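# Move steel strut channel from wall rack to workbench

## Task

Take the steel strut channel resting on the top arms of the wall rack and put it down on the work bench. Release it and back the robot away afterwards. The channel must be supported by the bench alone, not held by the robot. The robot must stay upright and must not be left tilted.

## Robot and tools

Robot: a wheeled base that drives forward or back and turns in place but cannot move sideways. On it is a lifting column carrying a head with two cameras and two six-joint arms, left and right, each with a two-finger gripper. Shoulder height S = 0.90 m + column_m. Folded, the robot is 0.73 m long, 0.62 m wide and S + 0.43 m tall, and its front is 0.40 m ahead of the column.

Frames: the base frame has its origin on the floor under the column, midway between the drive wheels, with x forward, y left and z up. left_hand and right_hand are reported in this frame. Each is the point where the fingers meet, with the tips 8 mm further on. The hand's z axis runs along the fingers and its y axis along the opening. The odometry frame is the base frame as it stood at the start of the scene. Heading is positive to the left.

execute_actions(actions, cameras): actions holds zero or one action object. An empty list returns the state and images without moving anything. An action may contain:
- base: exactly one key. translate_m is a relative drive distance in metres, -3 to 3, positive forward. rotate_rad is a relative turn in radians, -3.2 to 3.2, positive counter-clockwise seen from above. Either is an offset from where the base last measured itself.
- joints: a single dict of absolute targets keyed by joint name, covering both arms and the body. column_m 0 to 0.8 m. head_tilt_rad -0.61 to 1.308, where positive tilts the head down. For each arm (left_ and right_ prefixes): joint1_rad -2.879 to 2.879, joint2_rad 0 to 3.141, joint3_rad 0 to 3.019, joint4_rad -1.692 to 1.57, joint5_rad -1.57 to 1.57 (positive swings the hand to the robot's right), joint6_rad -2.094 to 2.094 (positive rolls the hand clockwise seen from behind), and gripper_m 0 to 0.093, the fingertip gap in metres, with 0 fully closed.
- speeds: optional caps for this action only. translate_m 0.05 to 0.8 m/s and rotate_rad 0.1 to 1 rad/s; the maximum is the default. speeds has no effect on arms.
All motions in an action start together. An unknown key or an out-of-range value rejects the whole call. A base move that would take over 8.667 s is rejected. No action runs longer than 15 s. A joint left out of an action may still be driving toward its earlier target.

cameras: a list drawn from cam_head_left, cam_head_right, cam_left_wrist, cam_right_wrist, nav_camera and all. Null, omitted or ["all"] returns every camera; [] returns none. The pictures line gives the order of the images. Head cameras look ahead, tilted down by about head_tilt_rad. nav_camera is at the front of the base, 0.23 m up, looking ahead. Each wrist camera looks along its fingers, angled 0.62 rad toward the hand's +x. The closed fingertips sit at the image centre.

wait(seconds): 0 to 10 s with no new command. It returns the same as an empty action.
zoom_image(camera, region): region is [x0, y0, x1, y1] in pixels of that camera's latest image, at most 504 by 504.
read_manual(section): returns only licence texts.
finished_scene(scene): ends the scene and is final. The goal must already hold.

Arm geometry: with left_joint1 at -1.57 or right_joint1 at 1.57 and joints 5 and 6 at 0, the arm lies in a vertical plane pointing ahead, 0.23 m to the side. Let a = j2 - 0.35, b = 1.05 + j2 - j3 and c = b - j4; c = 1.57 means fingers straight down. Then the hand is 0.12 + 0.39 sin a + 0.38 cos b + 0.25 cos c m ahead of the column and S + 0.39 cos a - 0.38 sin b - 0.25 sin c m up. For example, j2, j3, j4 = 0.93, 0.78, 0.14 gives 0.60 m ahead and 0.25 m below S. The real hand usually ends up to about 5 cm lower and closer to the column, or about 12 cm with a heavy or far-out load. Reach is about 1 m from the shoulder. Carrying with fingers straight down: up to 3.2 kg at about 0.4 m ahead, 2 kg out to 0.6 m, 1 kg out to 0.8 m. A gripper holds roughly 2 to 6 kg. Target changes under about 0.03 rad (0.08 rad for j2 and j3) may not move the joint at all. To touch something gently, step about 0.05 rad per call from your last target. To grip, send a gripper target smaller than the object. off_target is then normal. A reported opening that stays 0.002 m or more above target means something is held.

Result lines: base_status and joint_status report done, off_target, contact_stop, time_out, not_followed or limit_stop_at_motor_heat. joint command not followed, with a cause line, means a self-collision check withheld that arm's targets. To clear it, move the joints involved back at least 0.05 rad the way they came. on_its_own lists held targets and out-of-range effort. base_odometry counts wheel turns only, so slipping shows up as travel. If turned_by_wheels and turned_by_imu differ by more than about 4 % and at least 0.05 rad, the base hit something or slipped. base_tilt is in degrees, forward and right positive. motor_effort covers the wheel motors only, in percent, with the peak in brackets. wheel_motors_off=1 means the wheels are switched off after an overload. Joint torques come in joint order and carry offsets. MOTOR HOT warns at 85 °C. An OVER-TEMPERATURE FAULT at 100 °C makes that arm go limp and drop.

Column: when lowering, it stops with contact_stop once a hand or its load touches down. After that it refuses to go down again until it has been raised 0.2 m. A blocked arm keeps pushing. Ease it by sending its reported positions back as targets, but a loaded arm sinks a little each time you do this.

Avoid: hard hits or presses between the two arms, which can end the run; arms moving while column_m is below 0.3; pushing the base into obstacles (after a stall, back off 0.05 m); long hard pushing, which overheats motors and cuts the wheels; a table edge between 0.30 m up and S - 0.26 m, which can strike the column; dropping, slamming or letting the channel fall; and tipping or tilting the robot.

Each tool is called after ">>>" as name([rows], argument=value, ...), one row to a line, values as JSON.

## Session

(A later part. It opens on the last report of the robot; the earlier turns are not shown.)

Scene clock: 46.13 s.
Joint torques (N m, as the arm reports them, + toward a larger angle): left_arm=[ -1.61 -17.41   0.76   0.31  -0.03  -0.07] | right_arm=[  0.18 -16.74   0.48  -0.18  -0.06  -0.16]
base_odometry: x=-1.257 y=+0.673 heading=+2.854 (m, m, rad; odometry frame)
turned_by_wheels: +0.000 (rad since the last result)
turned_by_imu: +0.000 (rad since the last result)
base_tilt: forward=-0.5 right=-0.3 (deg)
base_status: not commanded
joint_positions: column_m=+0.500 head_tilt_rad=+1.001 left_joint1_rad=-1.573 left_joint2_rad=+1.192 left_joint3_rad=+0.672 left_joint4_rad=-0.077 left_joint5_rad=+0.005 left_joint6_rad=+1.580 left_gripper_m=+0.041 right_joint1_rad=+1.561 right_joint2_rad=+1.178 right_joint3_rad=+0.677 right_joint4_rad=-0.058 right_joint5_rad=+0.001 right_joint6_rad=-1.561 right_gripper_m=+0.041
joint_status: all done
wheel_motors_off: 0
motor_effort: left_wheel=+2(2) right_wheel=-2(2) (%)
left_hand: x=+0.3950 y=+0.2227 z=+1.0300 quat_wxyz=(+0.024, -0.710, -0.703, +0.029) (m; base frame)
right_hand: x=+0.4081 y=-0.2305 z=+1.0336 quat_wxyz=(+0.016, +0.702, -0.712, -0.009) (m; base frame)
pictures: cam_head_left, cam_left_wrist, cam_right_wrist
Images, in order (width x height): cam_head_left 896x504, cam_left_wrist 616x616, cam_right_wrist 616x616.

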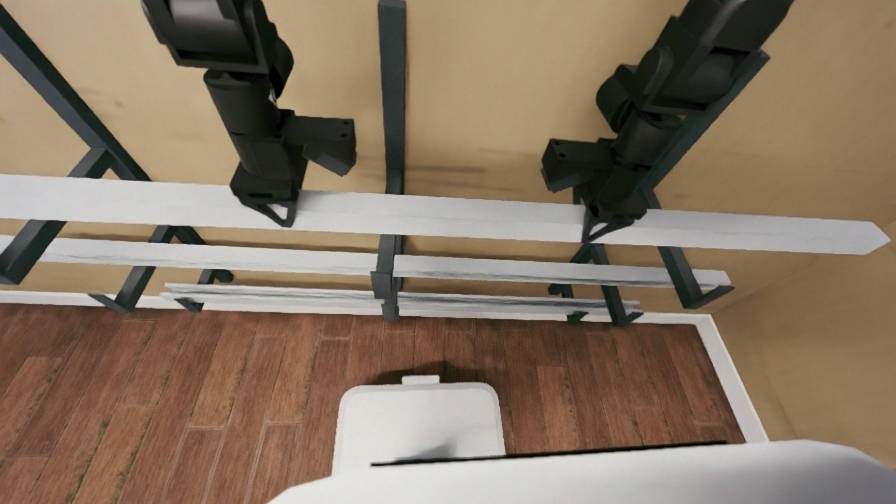

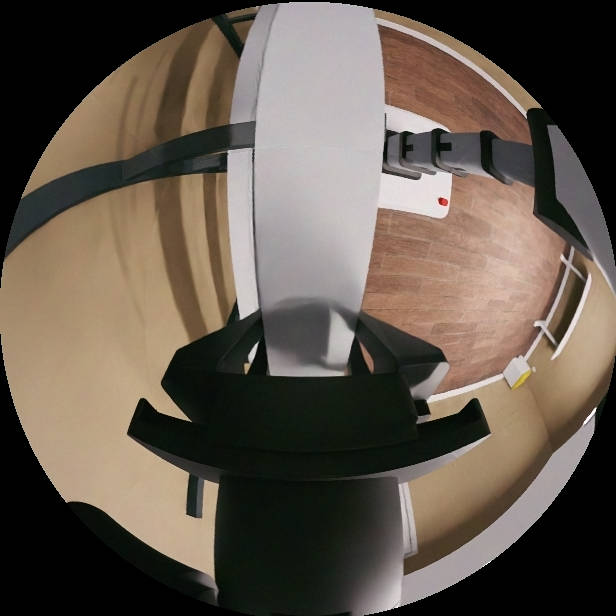

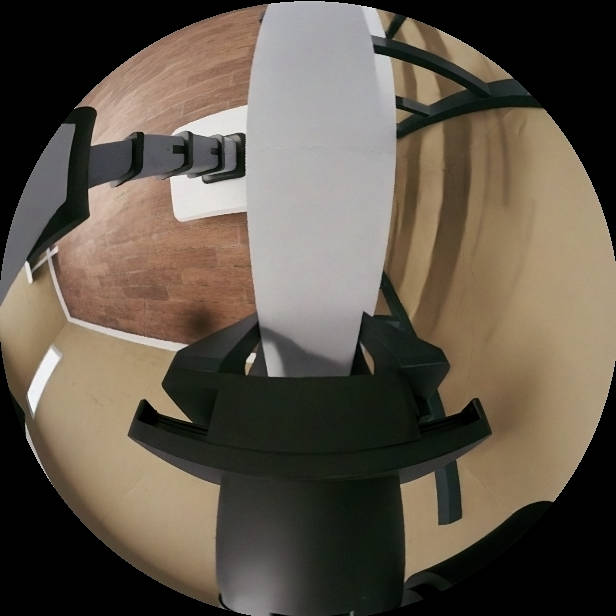

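>>> execute_actions([
  {"base": {"translate_m": -0.8}, "joints": {"column_m": 0.53, "head_tilt_rad": 0.5}, "speeds": {"translate_m": 0.6}},
], cameras=["cam_head_left"])

>>> execute_actions([
  {"base": {"rotate_rad": 2.85}, "joints": {"column_m": 0.4, "head_tilt_rad": 0.4}, "speeds": {"rotate_rad": 0.9}},
], cameras=["cam_head_left", "cam_head_right", "nav_camera"])

Scene clock: 52.67 s.
Joint torques (N m, as the arm reports them, + toward a larger angle): left_arm=[ -1.41 -17.46   0.82   0.17  -0.07  -0.04] | right_arm=[  0.05 -17.14   0.26  -0.1   -0.1   -0.16]
base_odometry: x=-0.490 y=+0.447 heading=+2.855 (m, m, rad; odometry frame)
turned_by_wheels: +0.001 (rad since the last result)
turned_by_imu: +0.002 (rad since the last result)
base_tilt: forward=-0.5 right=-0.3 (deg)
base_status: done
joint_positions: column_m=+0.530 head_tilt_rad=+0.518 left_joint1_rad=-1.573 left_joint2_rad=+1.194 left_joint3_rad=+0.673 left_joint4_rad=-0.073 left_joint5_rad=+0.006 left_joint6_rad=+1.579 left_gripper_m=+0.041 right_joint1_rad=+1.561 right_joint2_rad=+1.180 right_joint3_rad=+0.680 right_joint4_rad=-0.059 right_joint5_rad=+0.002 right_joint6_rad=-1.562 right_gripper_m=+0.041
joint_status: all done
wheel_motors_off: 0
motor_effort: left_wheel=+2(63) right_wheel=-4(66) (%)
left_hand: x=+0.3960 y=+0.2225 z=+1.0594 quat_wxyz=(+0.022, -0.710, -0.704, +0.028) (m; base frame)
right_hand: x=+0.4091 y=-0.2307 z=+1.0631 quat_wxyz=(+0.016, +0.702, -0.712, -0.009) (m; base frame)
pictures: cam_head_left
Images, in order (width x height): cam_head_left 896x504.

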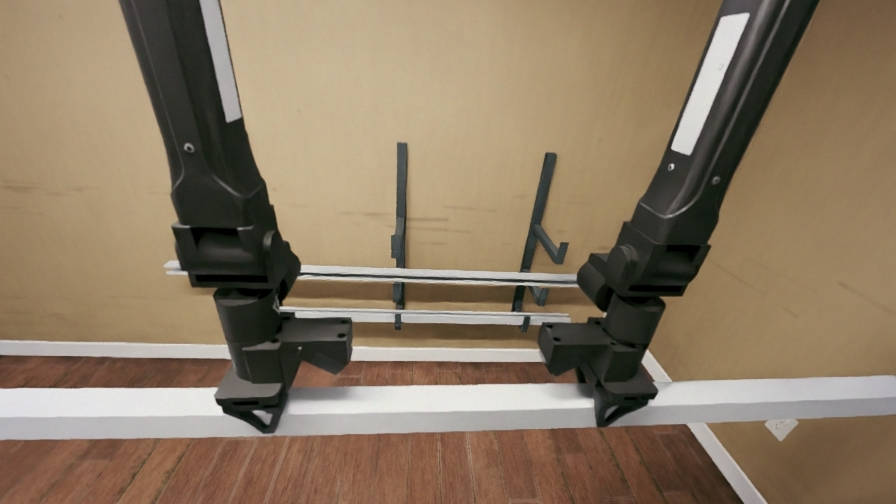

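Scene clock: 57.23 s.
Joint torques (N m, as the arm reports them, + toward a larger angle): left_arm=[ -1.59 -17.68   0.67   0.15   0.03  -0.06] | right_arm=[  0.14 -17.24  -0.08  -0.12  -0.13  -0.08]
base_odometry: x=-0.490 y=+0.447 heading=-0.579 (m, m, rad; odometry frame)
turned_by_wheels: +2.849 (rad since the last result)
turned_by_imu: +2.822 (rad since the last result)
base_tilt: forward=-0.4 right=-0.3 (deg)
base_status: done
joint_positions: column_m=+0.400 head_tilt_rad=+0.419 left_joint1_rad=-1.571 left_joint2_rad=+1.194 left_joint3_rad=+0.673 left_joint4_rad=-0.073 left_joint5_rad=+0.004 left_joint6_rad=+1.578 left_gripper_m=+0.041 right_joint1_rad=+1.563 right_joint2_rad=+1.180 right_joint3_rad=+0.685 right_joint4_rad=-0.059 right_joint5_rad=+0.002 right_joint6_rad=-1.568 right_gripper_m=+0.041
joint_status: all done
wheel_motors_off: 0
motor_effort: left_wheel=-3(48) right_wheel=+5(76) (%)
left_hand: x=+0.3962 y=+0.2239 z=+0.9295 quat_wxyz=(+0.023, -0.709, -0.704, +0.026) (m; base frame)
right_hand: x=+0.4122 y=-0.2296 z=+0.9332 quat_wxyz=(+0.014, +0.705, -0.709, -0.008) (m; base frame)
pictures: cam_head_left, cam_head_right, nav_camera
Images, in order (width x height): cam_head_left 896x504, cam_head_right 896x504, nav_camera 896x504.

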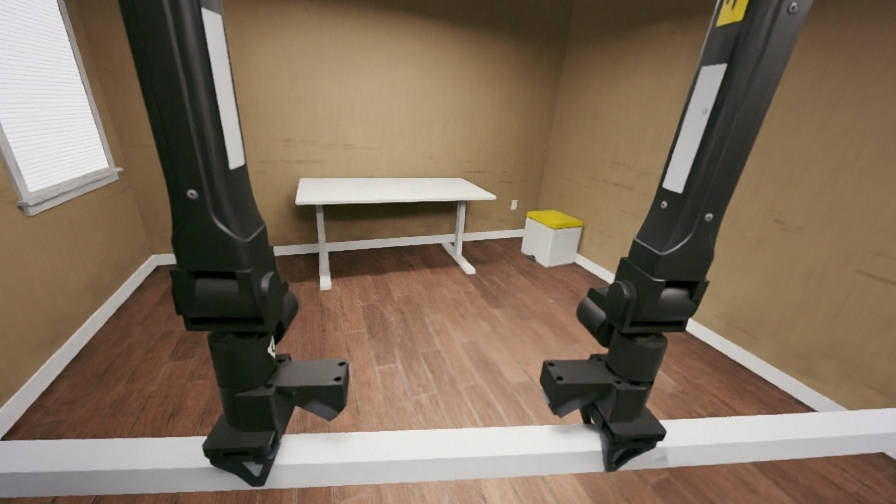

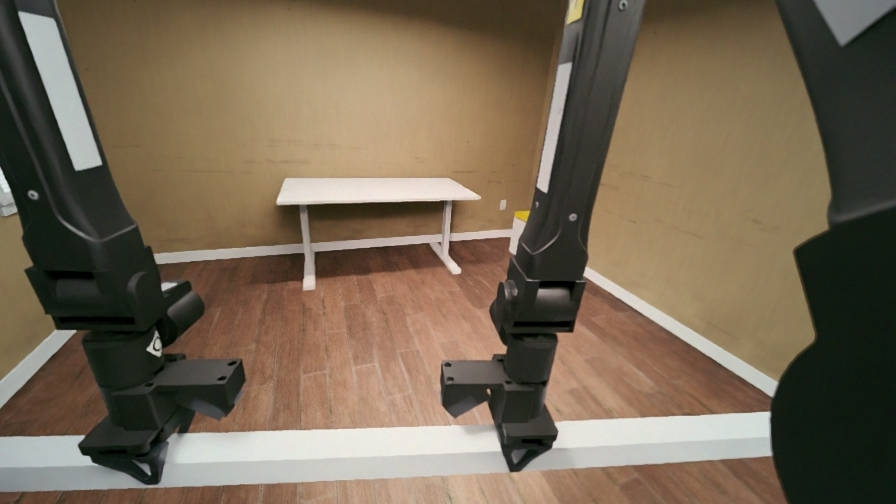

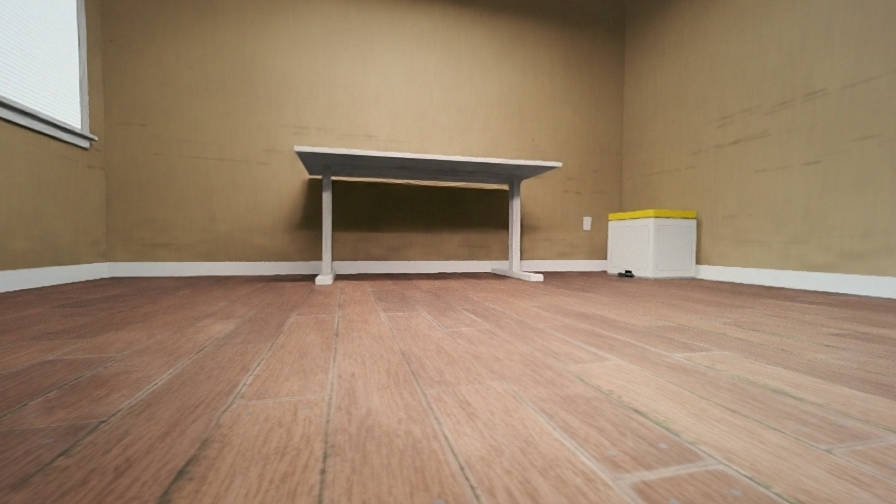

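>>> execute_actions([
  {"base": {"rotate_rad": -0.055}, "joints": {"column_m": 0.36}},
], cameras=[])

>>> execute_actions([
  {"base": {"translate_m": 1.3}, "joints": {"column_m": 0.33, "head_tilt_rad": 0.6}, "speeds": {"translate_m": 0.7}},
], cameras=["cam_head_left", "nav_camera"])

Scene clock: 62.57 s.
Joint torques (N m, as the arm reports them, + toward a larger angle): left_arm=[ -1.36 -17.54   0.7    0.2    0.02  -0.12] | right_arm=[ -0.38 -17.81   0.05  -0.13  -0.34  -0.14]
base_odometry: x=-0.490 y=+0.447 heading=-0.633 (m, m, rad; odometry frame)
turned_by_wheels: -0.054 (rad since the last result)
turned_by_imu: -0.055 (rad since the last result)
base_tilt: forward=-0.4 right=-0.3 (deg)
base_status: done
joint_positions: column_m=+0.360 head_tilt_rad=+0.418 left_joint1_rad=-1.573 left_joint2_rad=+1.194 left_joint3_rad=+0.674 left_joint4_rad=-0.073 left_joint5_rad=+0.004 left_joint6_rad=+1.584 left_gripper_m=+0.041 right_joint1_rad=+1.563 right_joint2_rad=+1.180 right_joint3_rad=+0.681 right_joint4_rad=-0.059 right_joint5_rad=+0.007 right_joint6_rad=-1.563 right_gripper_m=+0.041
joint_status: all done
wheel_motors_off: 0
motor_effort: left_wheel=+5(21) right_wheel=-6(27) (%)
left_hand: x=+0.3967 y=+0.2228 z=+0.8895 quat_wxyz=(+0.022, -0.712, -0.702, +0.027) (m; base frame)
right_hand: x=+0.4100 y=-0.2303 z=+0.8932 quat_wxyz=(+0.017, +0.703, -0.711, -0.007) (m; base frame)
pictures: none
No camera images: the call's "cameras" was empty. Leave "cameras" out to get every camera's image.

Scene clock: 66.37 s.
Joint torques (N m, as the arm reports them, + toward a larger angle): left_arm=[ -1.45 -17.59   0.49   0.14   0.04  -0.1 ] | right_arm=[ -0.07 -16.92  -0.03  -0.19  -0.33  -0.14]
base_odometry: x=+0.559 y=-0.322 heading=-0.631 (m, m, rad; odometry frame)
turned_by_wheels: +0.002 (rad since the last result)
turned_by_imu: -0.001 (rad since the last result)
base_tilt: forward=-0.5 right=-0.3 (deg)
base_status: done
joint_positions: column_m=+0.330 head_tilt_rad=+0.604 left_joint1_rad=-1.573 left_joint2_rad=+1.194 left_joint3_rad=+0.675 left_joint4_rad=-0.073 left_joint5_rad=+0.004 left_joint6_rad=+1.584 left_gripper_m=+0.041 right_joint1_rad=+1.563 right_joint2_rad=+1.180 right_joint3_rad=+0.683 right_joint4_rad=-0.058 right_joint5_rad=+0.006 right_joint6_rad=-1.563 right_gripper_m=+0.041
joint_status: all done
wheel_motors_off: 0
motor_effort: left_wheel=+1(65) right_wheel=-1(49) (%)
left_hand: x=+0.3977 y=+0.2229 z=+0.8595 quat_wxyz=(+0.022, -0.712, -0.702, +0.026) (m; base frame)
right_hand: x=+0.4114 y=-0.2302 z=+0.8632 quat_wxyz=(+0.016, +0.703, -0.711, -0.006) (m; base frame)
pictures: cam_head_left, nav_camera
Images, in order (width x height): cam_head_left 896x504, nav_camera 896x504.

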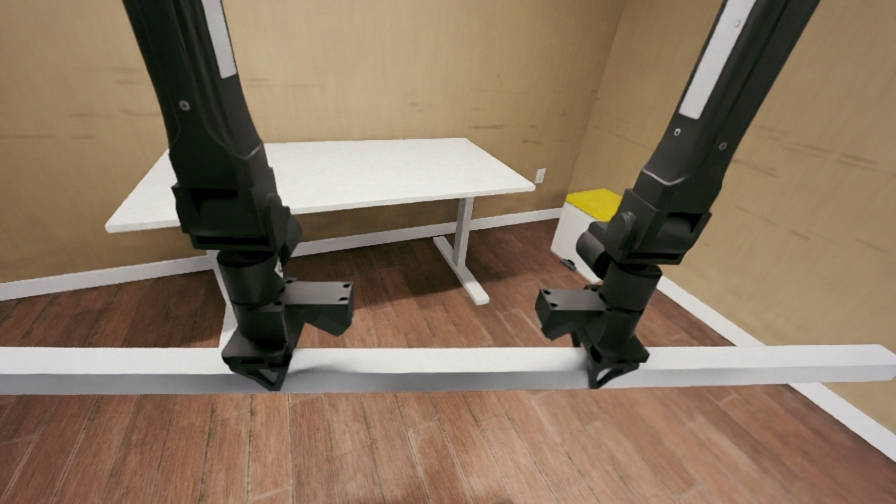

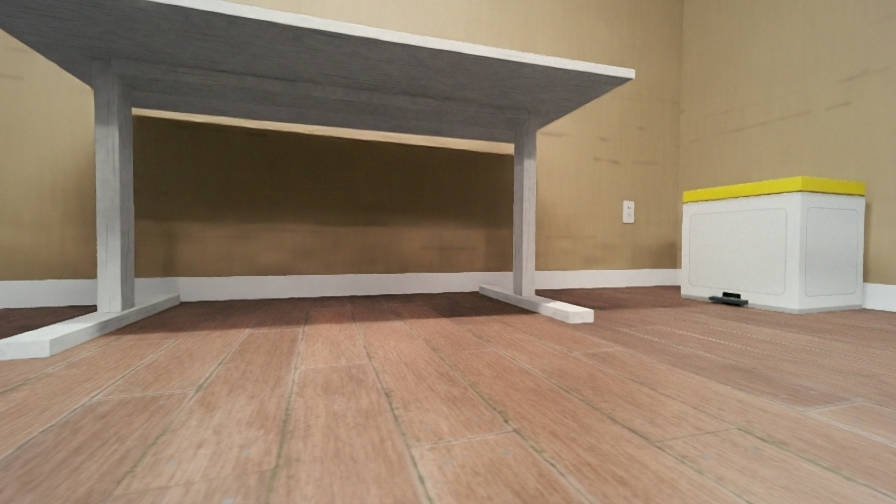

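>>> execute_actions([
  {"base": {"translate_m": 0.625}, "joints": {"column_m": 0.3, "head_tilt_rad": 0.75}, "speeds": {"translate_m": 0.7}},
], cameras=[])

>>> execute_actions([
  {"base": {"rotate_rad": 0.315}, "speeds": {"rotate_rad": 0.7}},
])

Scene clock: 72.90 s.
Joint torques (N m, as the arm reports them, + toward a larger angle): left_arm=[ -1.55 -17.46   0.55   0.12   0.02  -0.11] | right_arm=[ -0.09 -17.06   0.03  -0.27  -0.32  -0.13]
base_odometry: x=+1.064 y=-0.691 heading=-0.630 (m, m, rad; odometry frame)
turned_by_wheels: +0.002 (rad since the last result)
turned_by_imu: +0.000 (rad since the last result)
base_tilt: forward=-0.4 right=-0.3 (deg)
base_status: done
joint_positions: column_m=+0.300 head_tilt_rad=+0.753 left_joint1_rad=-1.573 left_joint2_rad=+1.194 left_joint3_rad=+0.675 left_joint4_rad=-0.071 left_joint5_rad=+0.004 left_joint6_rad=+1.583 left_gripper_m=+0.041 right_joint1_rad=+1.563 right_joint2_rad=+1.180 right_joint3_rad=+0.683 right_joint4_rad=-0.056 right_joint5_rad=+0.006 right_joint6_rad=-1.563 right_gripper_m=+0.041
joint_status: all done
wheel_motors_off: 0
motor_effort: left_wheel=+2(48) right_wheel=-3(58) (%)
left_hand: x=+0.3976 y=+0.2229 z=+0.8296 quat_wxyz=(+0.021, -0.711, -0.702, +0.026) (m; base frame)
right_hand: x=+0.4115 y=-0.2302 z=+0.8332 quat_wxyz=(+0.015, +0.703, -0.711, -0.006) (m; base frame)
pictures: none
No camera images: the call's "cameras" was empty. Leave "cameras" out to get every camera's image.

Scene clock: 74.57 s.
Joint torques (N m, as the arm reports them, + toward a larger angle): left_arm=[ -1.66 -17.59   0.94   0.05   0.1   -0.06] | right_arm=[ -0.54 -17.47   0.01  -0.27  -0.12  -0.05]
base_odometry: x=+1.064 y=-0.691 heading=-0.316 (m, m, rad; odometry frame)
turned_by_wheels: +0.314 (rad since the last result)
turned_by_imu: +0.309 (rad since the last result)
base_tilt: forward=-0.4 right=-0.3 (deg)
base_status: done
joint_positions: column_m=+0.300 head_tilt_rad=+0.753 left_joint1_rad=-1.570 left_joint2_rad=+1.194 left_joint3_rad=+0.671 left_joint4_rad=-0.071 left_joint5_rad=+0.003 left_joint6_rad=+1.580 left_gripper_m=+0.041 right_joint1_rad=+1.564 right_joint2_rad=+1.180 right_joint3_rad=+0.683 right_joint4_rad=-0.056 right_joint5_rad=+0.002 right_joint6_rad=-1.569 right_gripper_m=+0.041
joint_status: not commanded
wheel_motors_off: 0
motor_effort: left_wheel=-2(55) right_wheel=-1(53) (%)
left_hand: x=+0.3952 y=+0.2245 z=+0.8296 quat_wxyz=(+0.024, -0.710, -0.704, +0.026) (m; base frame)
right_hand: x=+0.4120 y=-0.2290 z=+0.8332 quat_wxyz=(+0.013, +0.705, -0.709, -0.007) (m; base frame)
pictures: cam_head_left, cam_head_right, cam_left_wrist, cam_right_wrist, nav_camera
Images, in order (width x height): cam_head_left 896x504, cam_head_right 896x504, cam_left_wrist 616x616, cam_right_wrist 616x616, nav_camera 896x504.

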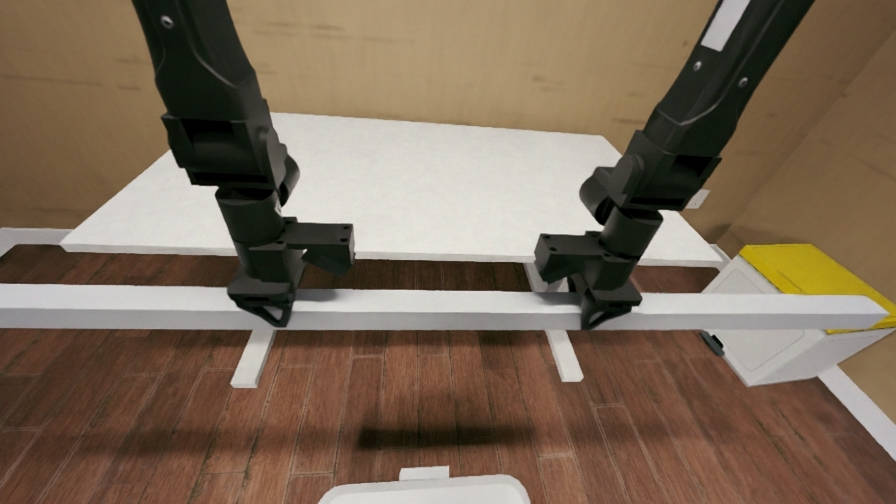

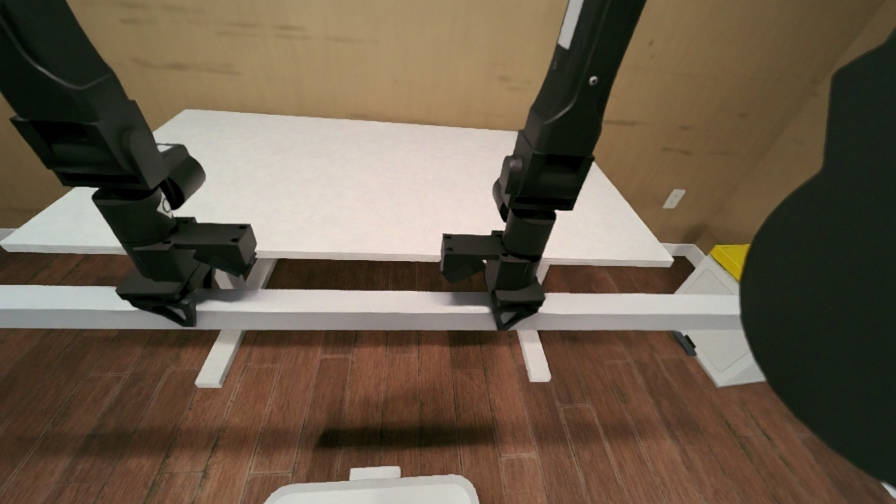

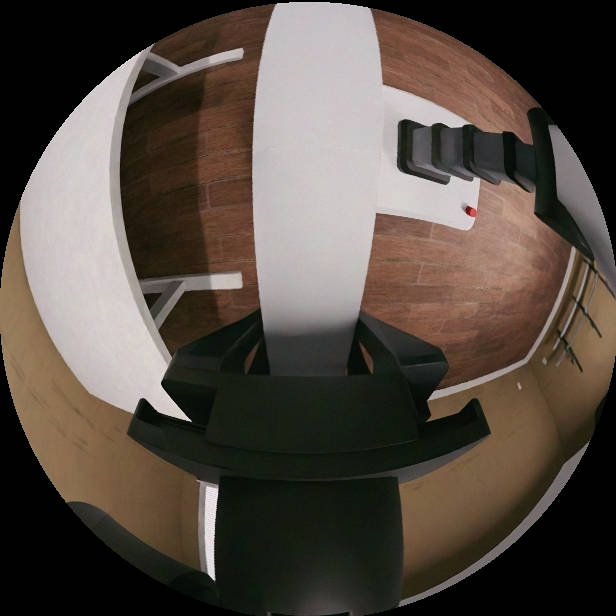

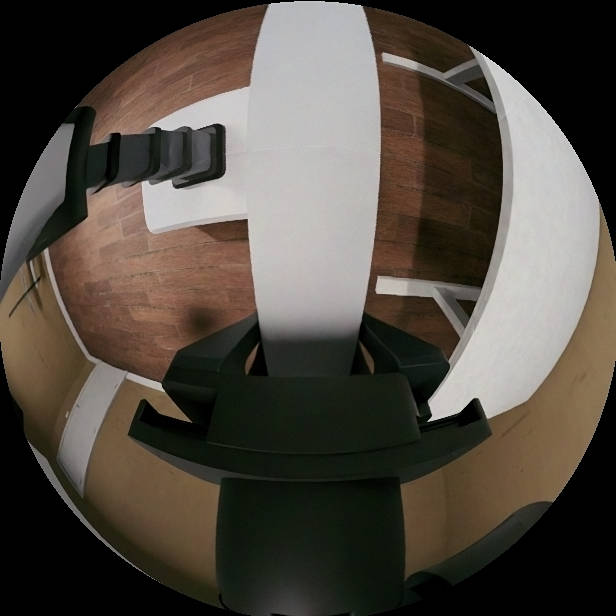

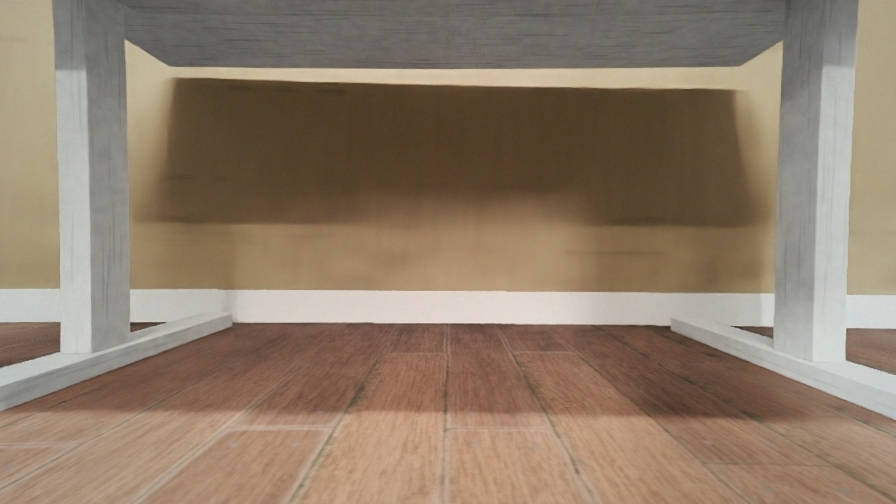

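>>> execute_actions([
  {"base": {"translate_m": 0.45}, "joints": {"column_m": 0.25, "head_tilt_rad": 0.9}, "speeds": {"translate_m": 0.5}},
], cameras=["cam_head_left", "cam_left_wrist"])

>>> execute_actions([
  {"joints": {"column_m": 0.215}},
], cameras=["cam_head_left"])

Scene clock: 79.80 s.
Joint torques (N m, as the arm reports them, + toward a larger angle): left_arm=[ -1.68 -17.44   0.81   0.11   0.08  -0.09] | right_arm=[ -0.2  -16.89  -0.04  -0.27  -0.15  -0.08]
base_odometry: x=+1.492 y=-0.830 heading=-0.315 (m, m, rad; odometry frame)
turned_by_wheels: +0.001 (rad since the last result)
turned_by_imu: -0.001 (rad since the last result)
base_tilt: forward=-0.5 right=-0.3 (deg)
base_status: done
joint_positions: column_m=+0.250 head_tilt_rad=+0.902 left_joint1_rad=-1.570 left_joint2_rad=+1.194 left_joint3_rad=+0.673 left_joint4_rad=-0.071 left_joint5_rad=+0.003 left_joint6_rad=+1.582 left_gripper_m=+0.041 right_joint1_rad=+1.564 right_joint2_rad=+1.180 right_joint3_rad=+0.684 right_joint4_rad=-0.056 right_joint5_rad=+0.002 right_joint6_rad=-1.567 right_gripper_m=+0.041
joint_status: all done
wheel_motors_off: 0
motor_effort: left_wheel=+1(52) right_wheel=-1(61) (%)
left_hand: x=+0.3967 y=+0.2243 z=+0.7796 quat_wxyz=(+0.023, -0.711, -0.703, +0.025) (m; base frame)
right_hand: x=+0.4122 y=-0.2290 z=+0.7832 quat_wxyz=(+0.013, +0.705, -0.709, -0.007) (m; base frame)
pictures: cam_head_left, cam_left_wrist
Images, in order (width x height): cam_head_left 896x504, cam_left_wrist 616x616.

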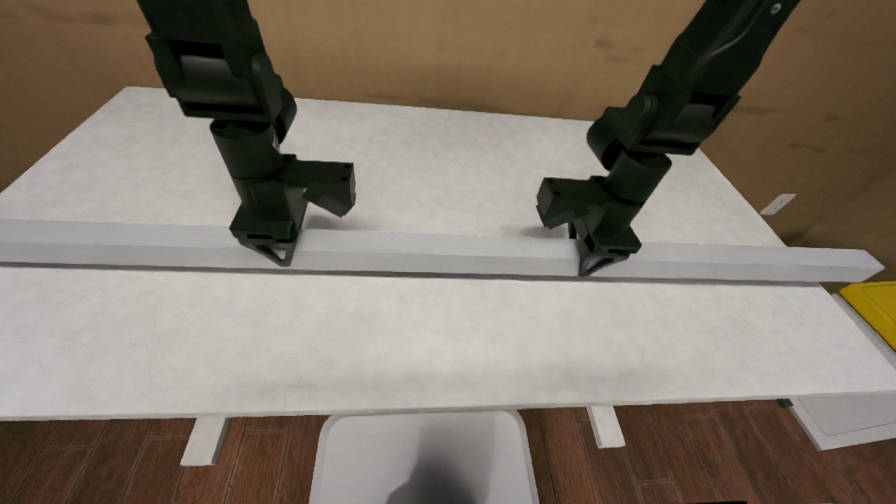

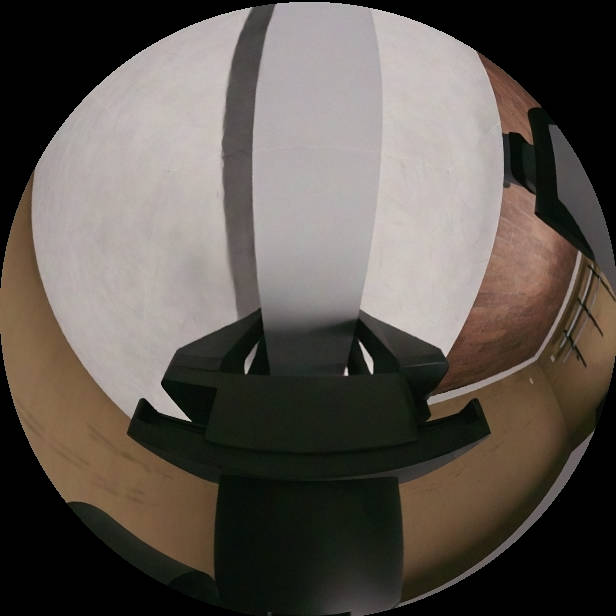

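Scene clock: 80.83 s.
Joint torques (N m, as the arm reports them, + toward a larger angle): left_arm=[ -1.8  -17.54   0.75   0.18   0.07  -0.09] | right_arm=[ -0.17 -17.6   -0.08  -0.33  -0.15  -0.09]
base_odometry: x=+1.492 y=-0.830 heading=-0.315 (m, m, rad; odometry frame)
turned_by_wheels: +0.000 (rad since the last result)
turned_by_imu: +0.000 (rad since the last result)
base_tilt: forward=-0.4 right=-0.3 (deg)
base_status: not commanded
joint_positions: column_m=+0.215 head_tilt_rad=+0.902 left_joint1_rad=-1.570 left_joint2_rad=+1.194 left_joint3_rad=+0.673 left_joint4_rad=-0.071 left_joint5_rad=+0.003 left_joint6_rad=+1.582 left_gripper_m=+0.041 right_joint1_rad=+1.564 right_joint2_rad=+1.180 right_joint3_rad=+0.684 right_joint4_rad=-0.056 right_joint5_rad=+0.002 right_joint6_rad=-1.567 right_gripper_m=+0.041
joint_status: all done
wheel_motors_off: 0
motor_effort: left_wheel=+2(2) right_wheel=-1(3) (%)
left_hand: x=+0.3967 y=+0.2243 z=+0.7446 quat_wxyz=(+0.023, -0.711, -0.703, +0.025) (m; base frame)
right_hand: x=+0.4122 y=-0.2290 z=+0.7482 quat_wxyz=(+0.013, +0.705, -0.709, -0.007) (m; base frame)
pictures: cam_head_left
Images, in order (width x height): cam_head_left 896x504.

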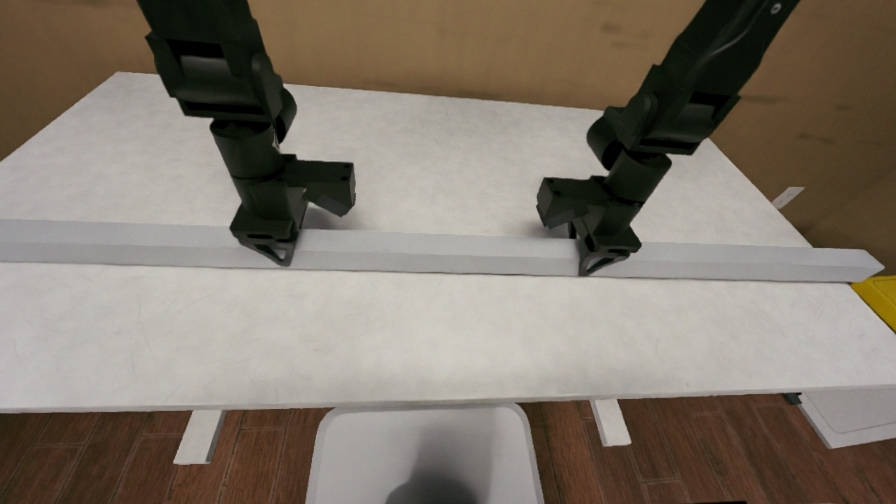

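>>> execute_actions([
  {"joints": {"column_m": 0.198}},
], cameras=["cam_head_left"])

Scene clock: 82.77 s.
Joint torques (N m, as the arm reports them, + toward a larger angle): left_arm=[ -1.45 -14.55   2.59   0.22   0.08  -0.1 ] | right_arm=[ -0.07 -15.72   0.73  -0.25  -0.12  -0.1 ]
base_odometry: x=+1.492 y=-0.830 heading=-0.315 (m, m, rad; odometry frame)
turned_by_wheels: +0.000 (rad since the last result)
turned_by_imu: +0.000 (rad since the last result)
base_tilt: forward=-0.4 right=-0.3 (deg)
base_status: not commanded
joint_positions: column_m=+0.198 head_tilt_rad=+0.902 left_joint1_rad=-1.570 left_joint2_rad=+1.161 left_joint3_rad=+0.657 left_joint4_rad=-0.073 left_joint5_rad=+0.003 left_joint6_rad=+1.583 left_gripper_m=+0.041 right_joint1_rad=+1.564 right_joint2_rad=+1.163 right_joint3_rad=+0.675 right_joint4_rad=-0.056 right_joint5_rad=+0.002 right_joint6_rad=-1.567 right_gripper_m=+0.041
joint_status: all done
wheel_motors_off: 0
motor_effort: left_wheel=+5(6) right_wheel=+0(5) (%)
left_hand: x=+0.3978 y=+0.2243 z=+0.7367 quat_wxyz=(+0.018, -0.711, -0.703, +0.020) (m; base frame)
right_hand: x=+0.4130 y=-0.2289 z=+0.7361 quat_wxyz=(+0.010, +0.705, -0.710, -0.004) (m; base frame)
pictures: cam_head_left
Images, in order (width x height): cam_head_left 896x504.

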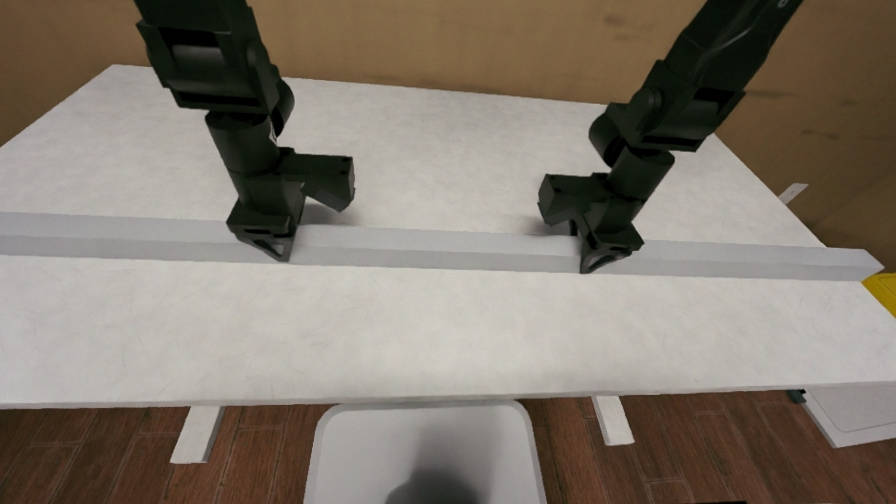

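It has touched down. Unload the arms, release, raise and back away.

>>> execute_actions([
  {"joints": {"left_joint2_rad": 1.158, "left_joint3_rad": 0.658, "left_joint4_rad": -0.073, "right_joint2_rad": 1.161, "right_joint3_rad": 0.675, "right_joint4_rad": -0.056}},
], cameras=[])

>>> execute_actions([
  {"joints": {"left_gripper_m": 0.093, "right_gripper_m": 0.093}},
], cameras=["cam_left_wrist", "cam_right_wrist"])

>>> execute_actions([
  {"joints": {"column_m": 0.27}},
], cameras=["cam_head_left"])

Scene clock: 85.50 s.
Joint torques (N m, as the arm reports them, + toward a larger angle): left_arm=[ -1.79 -11.54   1.07   0.16   0.09  -0.11] | right_arm=[ -0.14 -12.21   0.75   0.34  -0.12  -0.09]
base_odometry: x=+1.492 y=-0.830 heading=-0.315 (m, m, rad; odometry frame)
turned_by_wheels: +0.000 (rad since the last result)
turned_by_imu: +0.000 (rad since the last result)
base_tilt: forward=-0.4 right=-0.3 (deg)
base_status: not commanded
joint_positions: column_m=+0.198 head_tilt_rad=+0.902 left_joint1_rad=-1.570 left_joint2_rad=+1.162 left_joint3_rad=+0.655 left_joint4_rad=-0.074 left_joint5_rad=+0.003 left_joint6_rad=+1.583 left_gripper_m=+0.041 right_joint1_rad=+1.564 right_joint2_rad=+1.164 right_joint3_rad=+0.675 right_joint4_rad=-0.056 right_joint5_rad=+0.002 right_joint6_rad=-1.567 right_gripper_m=+0.041
joint_status: all done
wheel_motors_off: 0
motor_effort: left_wheel=+5(5) right_wheel=+1(0) (%)
left_hand: x=+0.3964 y=+0.2243 z=+0.7364 quat_wxyz=(+0.019, -0.711, -0.703, +0.021) (m; base frame)
right_hand: x=+0.4126 y=-0.2289 z=+0.7358 quat_wxyz=(+0.010, +0.705, -0.709, -0.005) (m; base frame)
pictures: none
No camera images: the call's "cameras" was empty. Leave "cameras" out to get every camera's image.

Scene clock: 86.20 s.
Joint torques (N m, as the arm reports them, + toward a larger angle): left_arm=[ -1.74 -11.49   1.     0.12   0.1   -0.06] | right_arm=[ -0.05 -12.18   0.8    0.3   -0.12  -0.09]
base_odometry: x=+1.492 y=-0.830 heading=-0.315 (m, m, rad; odometry frame)
turned_by_wheels: +0.000 (rad since the last result)
turned_by_imu: +0.000 (rad since the last result)
base_tilt: forward=-0.5 right=-0.3 (deg)
base_status: not commanded
joint_positions: column_m=+0.198 head_tilt_rad=+0.902 left_joint1_rad=-1.570 left_joint2_rad=+1.162 left_joint3_rad=+0.655 left_joint4_rad=-0.074 left_joint5_rad=+0.003 left_joint6_rad=+1.578 left_gripper_m=+0.093 right_joint1_rad=+1.564 right_joint2_rad=+1.164 right_joint3_rad=+0.674 right_joint4_rad=-0.056 right_joint5_rad=+0.002 right_joint6_rad=-1.567 right_gripper_m=+0.093
joint_status: all done
wheel_motors_off: 0
motor_effort: left_wheel=+5(5) right_wheel=-1(1) (%)
left_hand: x=+0.3964 y=+0.2243 z=+0.7364 quat_wxyz=(+0.019, -0.709, -0.704, +0.021) (m; base frame)
right_hand: x=+0.4124 y=-0.2289 z=+0.7358 quat_wxyz=(+0.010, +0.705, -0.709, -0.005) (m; base frame)
pictures: cam_left_wrist, cam_right_wrist
Images, in order (width x height): cam_left_wrist 616x616, cam_right_wrist 616x616.

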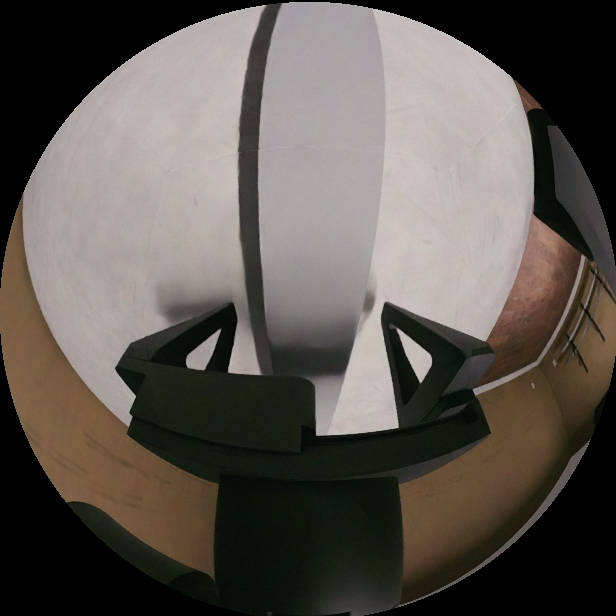

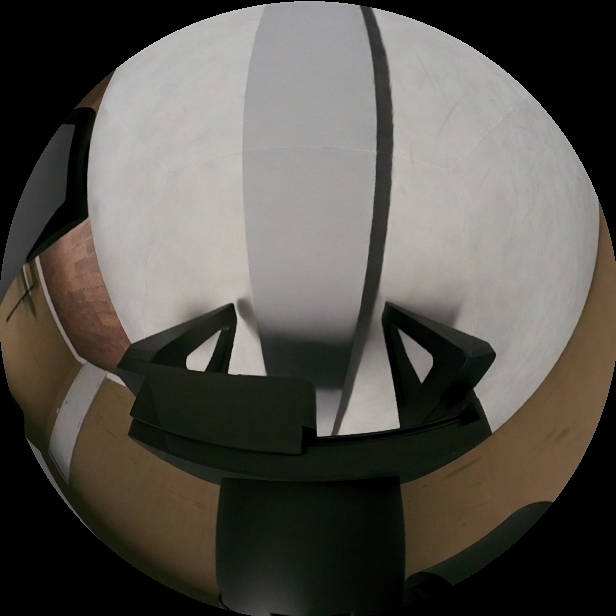

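Scene clock: 87.73 s.
Joint torques (N m, as the arm reports them, + toward a larger angle): left_arm=[ -1.72 -11.72   1.     0.15   0.08  -0.04] | right_arm=[ -0.07 -12.32   0.8    0.31  -0.12  -0.09]
base_odometry: x=+1.492 y=-0.830 heading=-0.315 (m, m, rad; odometry frame)
turned_by_wheels: +0.000 (rad since the last result)
turned_by_imu: +0.000 (rad since the last result)
base_tilt: forward=-0.5 right=-0.3 (deg)
base_status: not commanded
joint_positions: column_m=+0.270 head_tilt_rad=+0.902 left_joint1_rad=-1.570 left_joint2_rad=+1.162 left_joint3_rad=+0.655 left_joint4_rad=-0.074 left_joint5_rad=+0.003 left_joint6_rad=+1.578 left_gripper_m=+0.093 right_joint1_rad=+1.564 right_joint2_rad=+1.164 right_joint3_rad=+0.674 right_joint4_rad=-0.056 right_joint5_rad=+0.002 right_joint6_rad=-1.567 right_gripper_m=+0.093
joint_status: all done
wheel_motors_off: 0
motor_effort: left_wheel=+4(5) right_wheel=-3(1) (%)
left_hand: x=+0.3964 y=+0.2243 z=+0.8083 quat_wxyz=(+0.019, -0.709, -0.704, +0.021) (m; base frame)
right_hand: x=+0.4124 y=-0.2289 z=+0.8077 quat_wxyz=(+0.010, +0.705, -0.709, -0.005) (m; base frame)
pictures: cam_head_left
Images, in order (width x height): cam_head_left 896x504.

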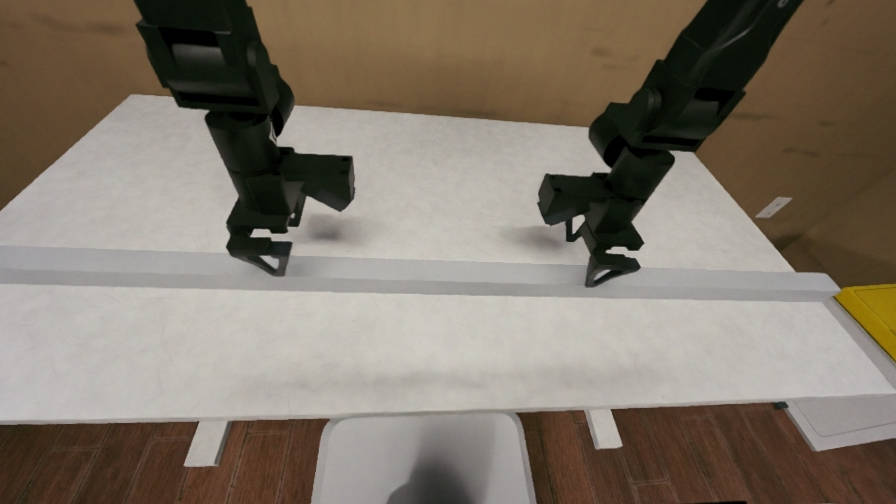

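>>> execute_actions([
  {"base": {"translate_m": -1.0}, "joints": {"column_m": 0.33, "head_tilt_rad": 0.5}},
], cameras=["cam_head_left", "cam_head_right", "nav_camera"])

Scene clock: 93.00 s.
Joint torques (N m, as the arm reports them, + toward a larger angle): left_arm=[ -1.97 -11.39   0.95   0.08   0.08  -0.05] | right_arm=[ -0.22 -12.19   0.85   0.31  -0.12  -0.09]
base_odometry: x=+0.541 y=-0.521 heading=-0.314 (m, m, rad; odometry frame)
turned_by_wheels: +0.001 (rad since the last result)
turned_by_imu: +0.002 (rad since the last result)
base_tilt: forward=-0.5 right=-0.3 (deg)
base_status: done
joint_positions: column_m=+0.330 head_tilt_rad=+0.518 left_joint1_rad=-1.570 left_joint2_rad=+1.162 left_joint3_rad=+0.656 left_joint4_rad=-0.074 left_joint5_rad=+0.003 left_joint6_rad=+1.578 left_gripper_m=+0.093 right_joint1_rad=+1.564 right_joint2_rad=+1.164 right_joint3_rad=+0.673 right_joint4_rad=-0.056 right_joint5_rad=+0.002 right_joint6_rad=-1.567 right_gripper_m=+0.093
joint_status: all done
wheel_motors_off: 0
motor_effort: left_wheel=+1(55) right_wheel=-1(56) (%)
left_hand: x=+0.3974 y=+0.2243 z=+0.8685 quat_wxyz=(+0.019, -0.709, -0.705, +0.020) (m; base frame)
right_hand: x=+0.4117 y=-0.2289 z=+0.8677 quat_wxyz=(+0.011, +0.705, -0.709, -0.005) (m; base frame)
pictures: cam_head_left, cam_head_right, nav_camera
Images, in order (width x height): cam_head_left 896x504, cam_head_right 896x504, nav_camera 896x504.

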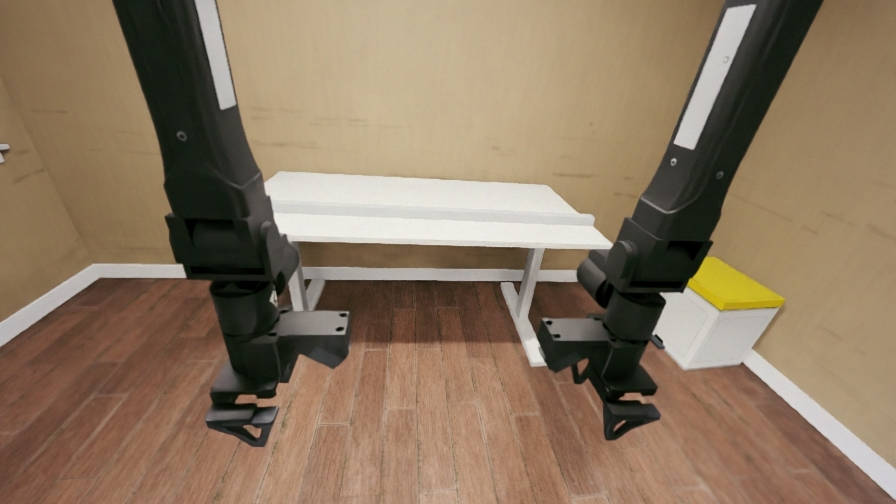

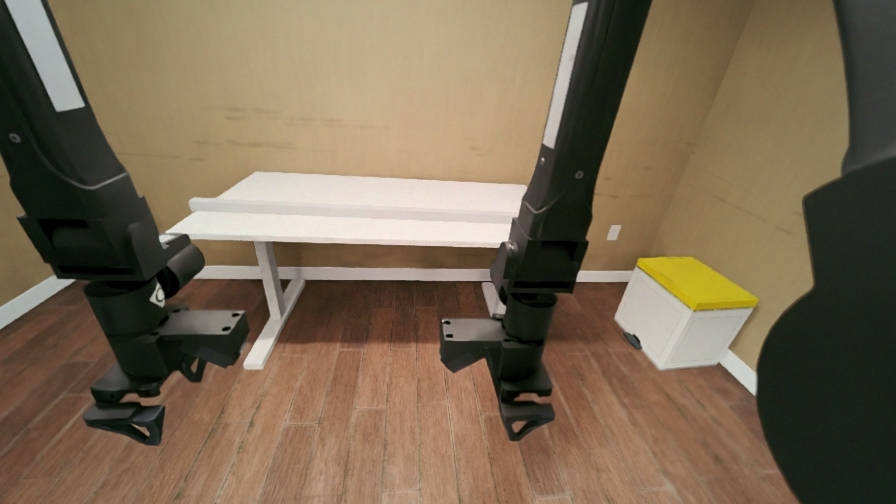

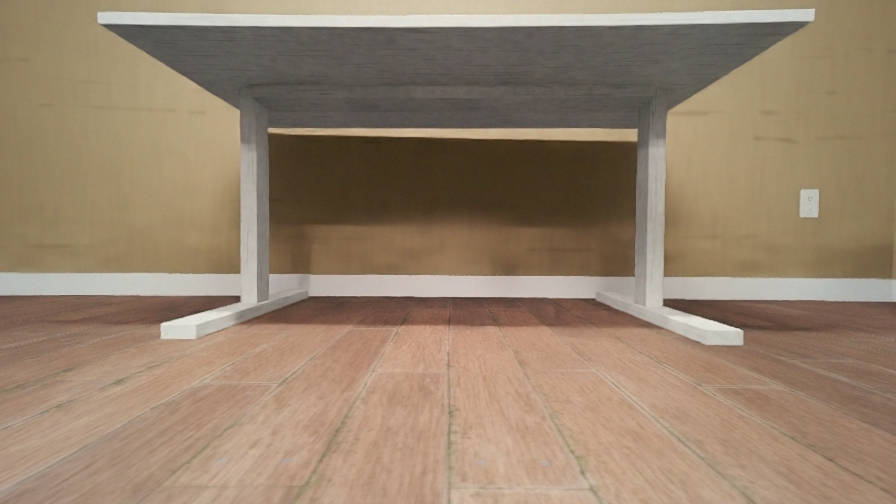

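>>> finished_scene(scene=2)

The scene is finished: the task was done.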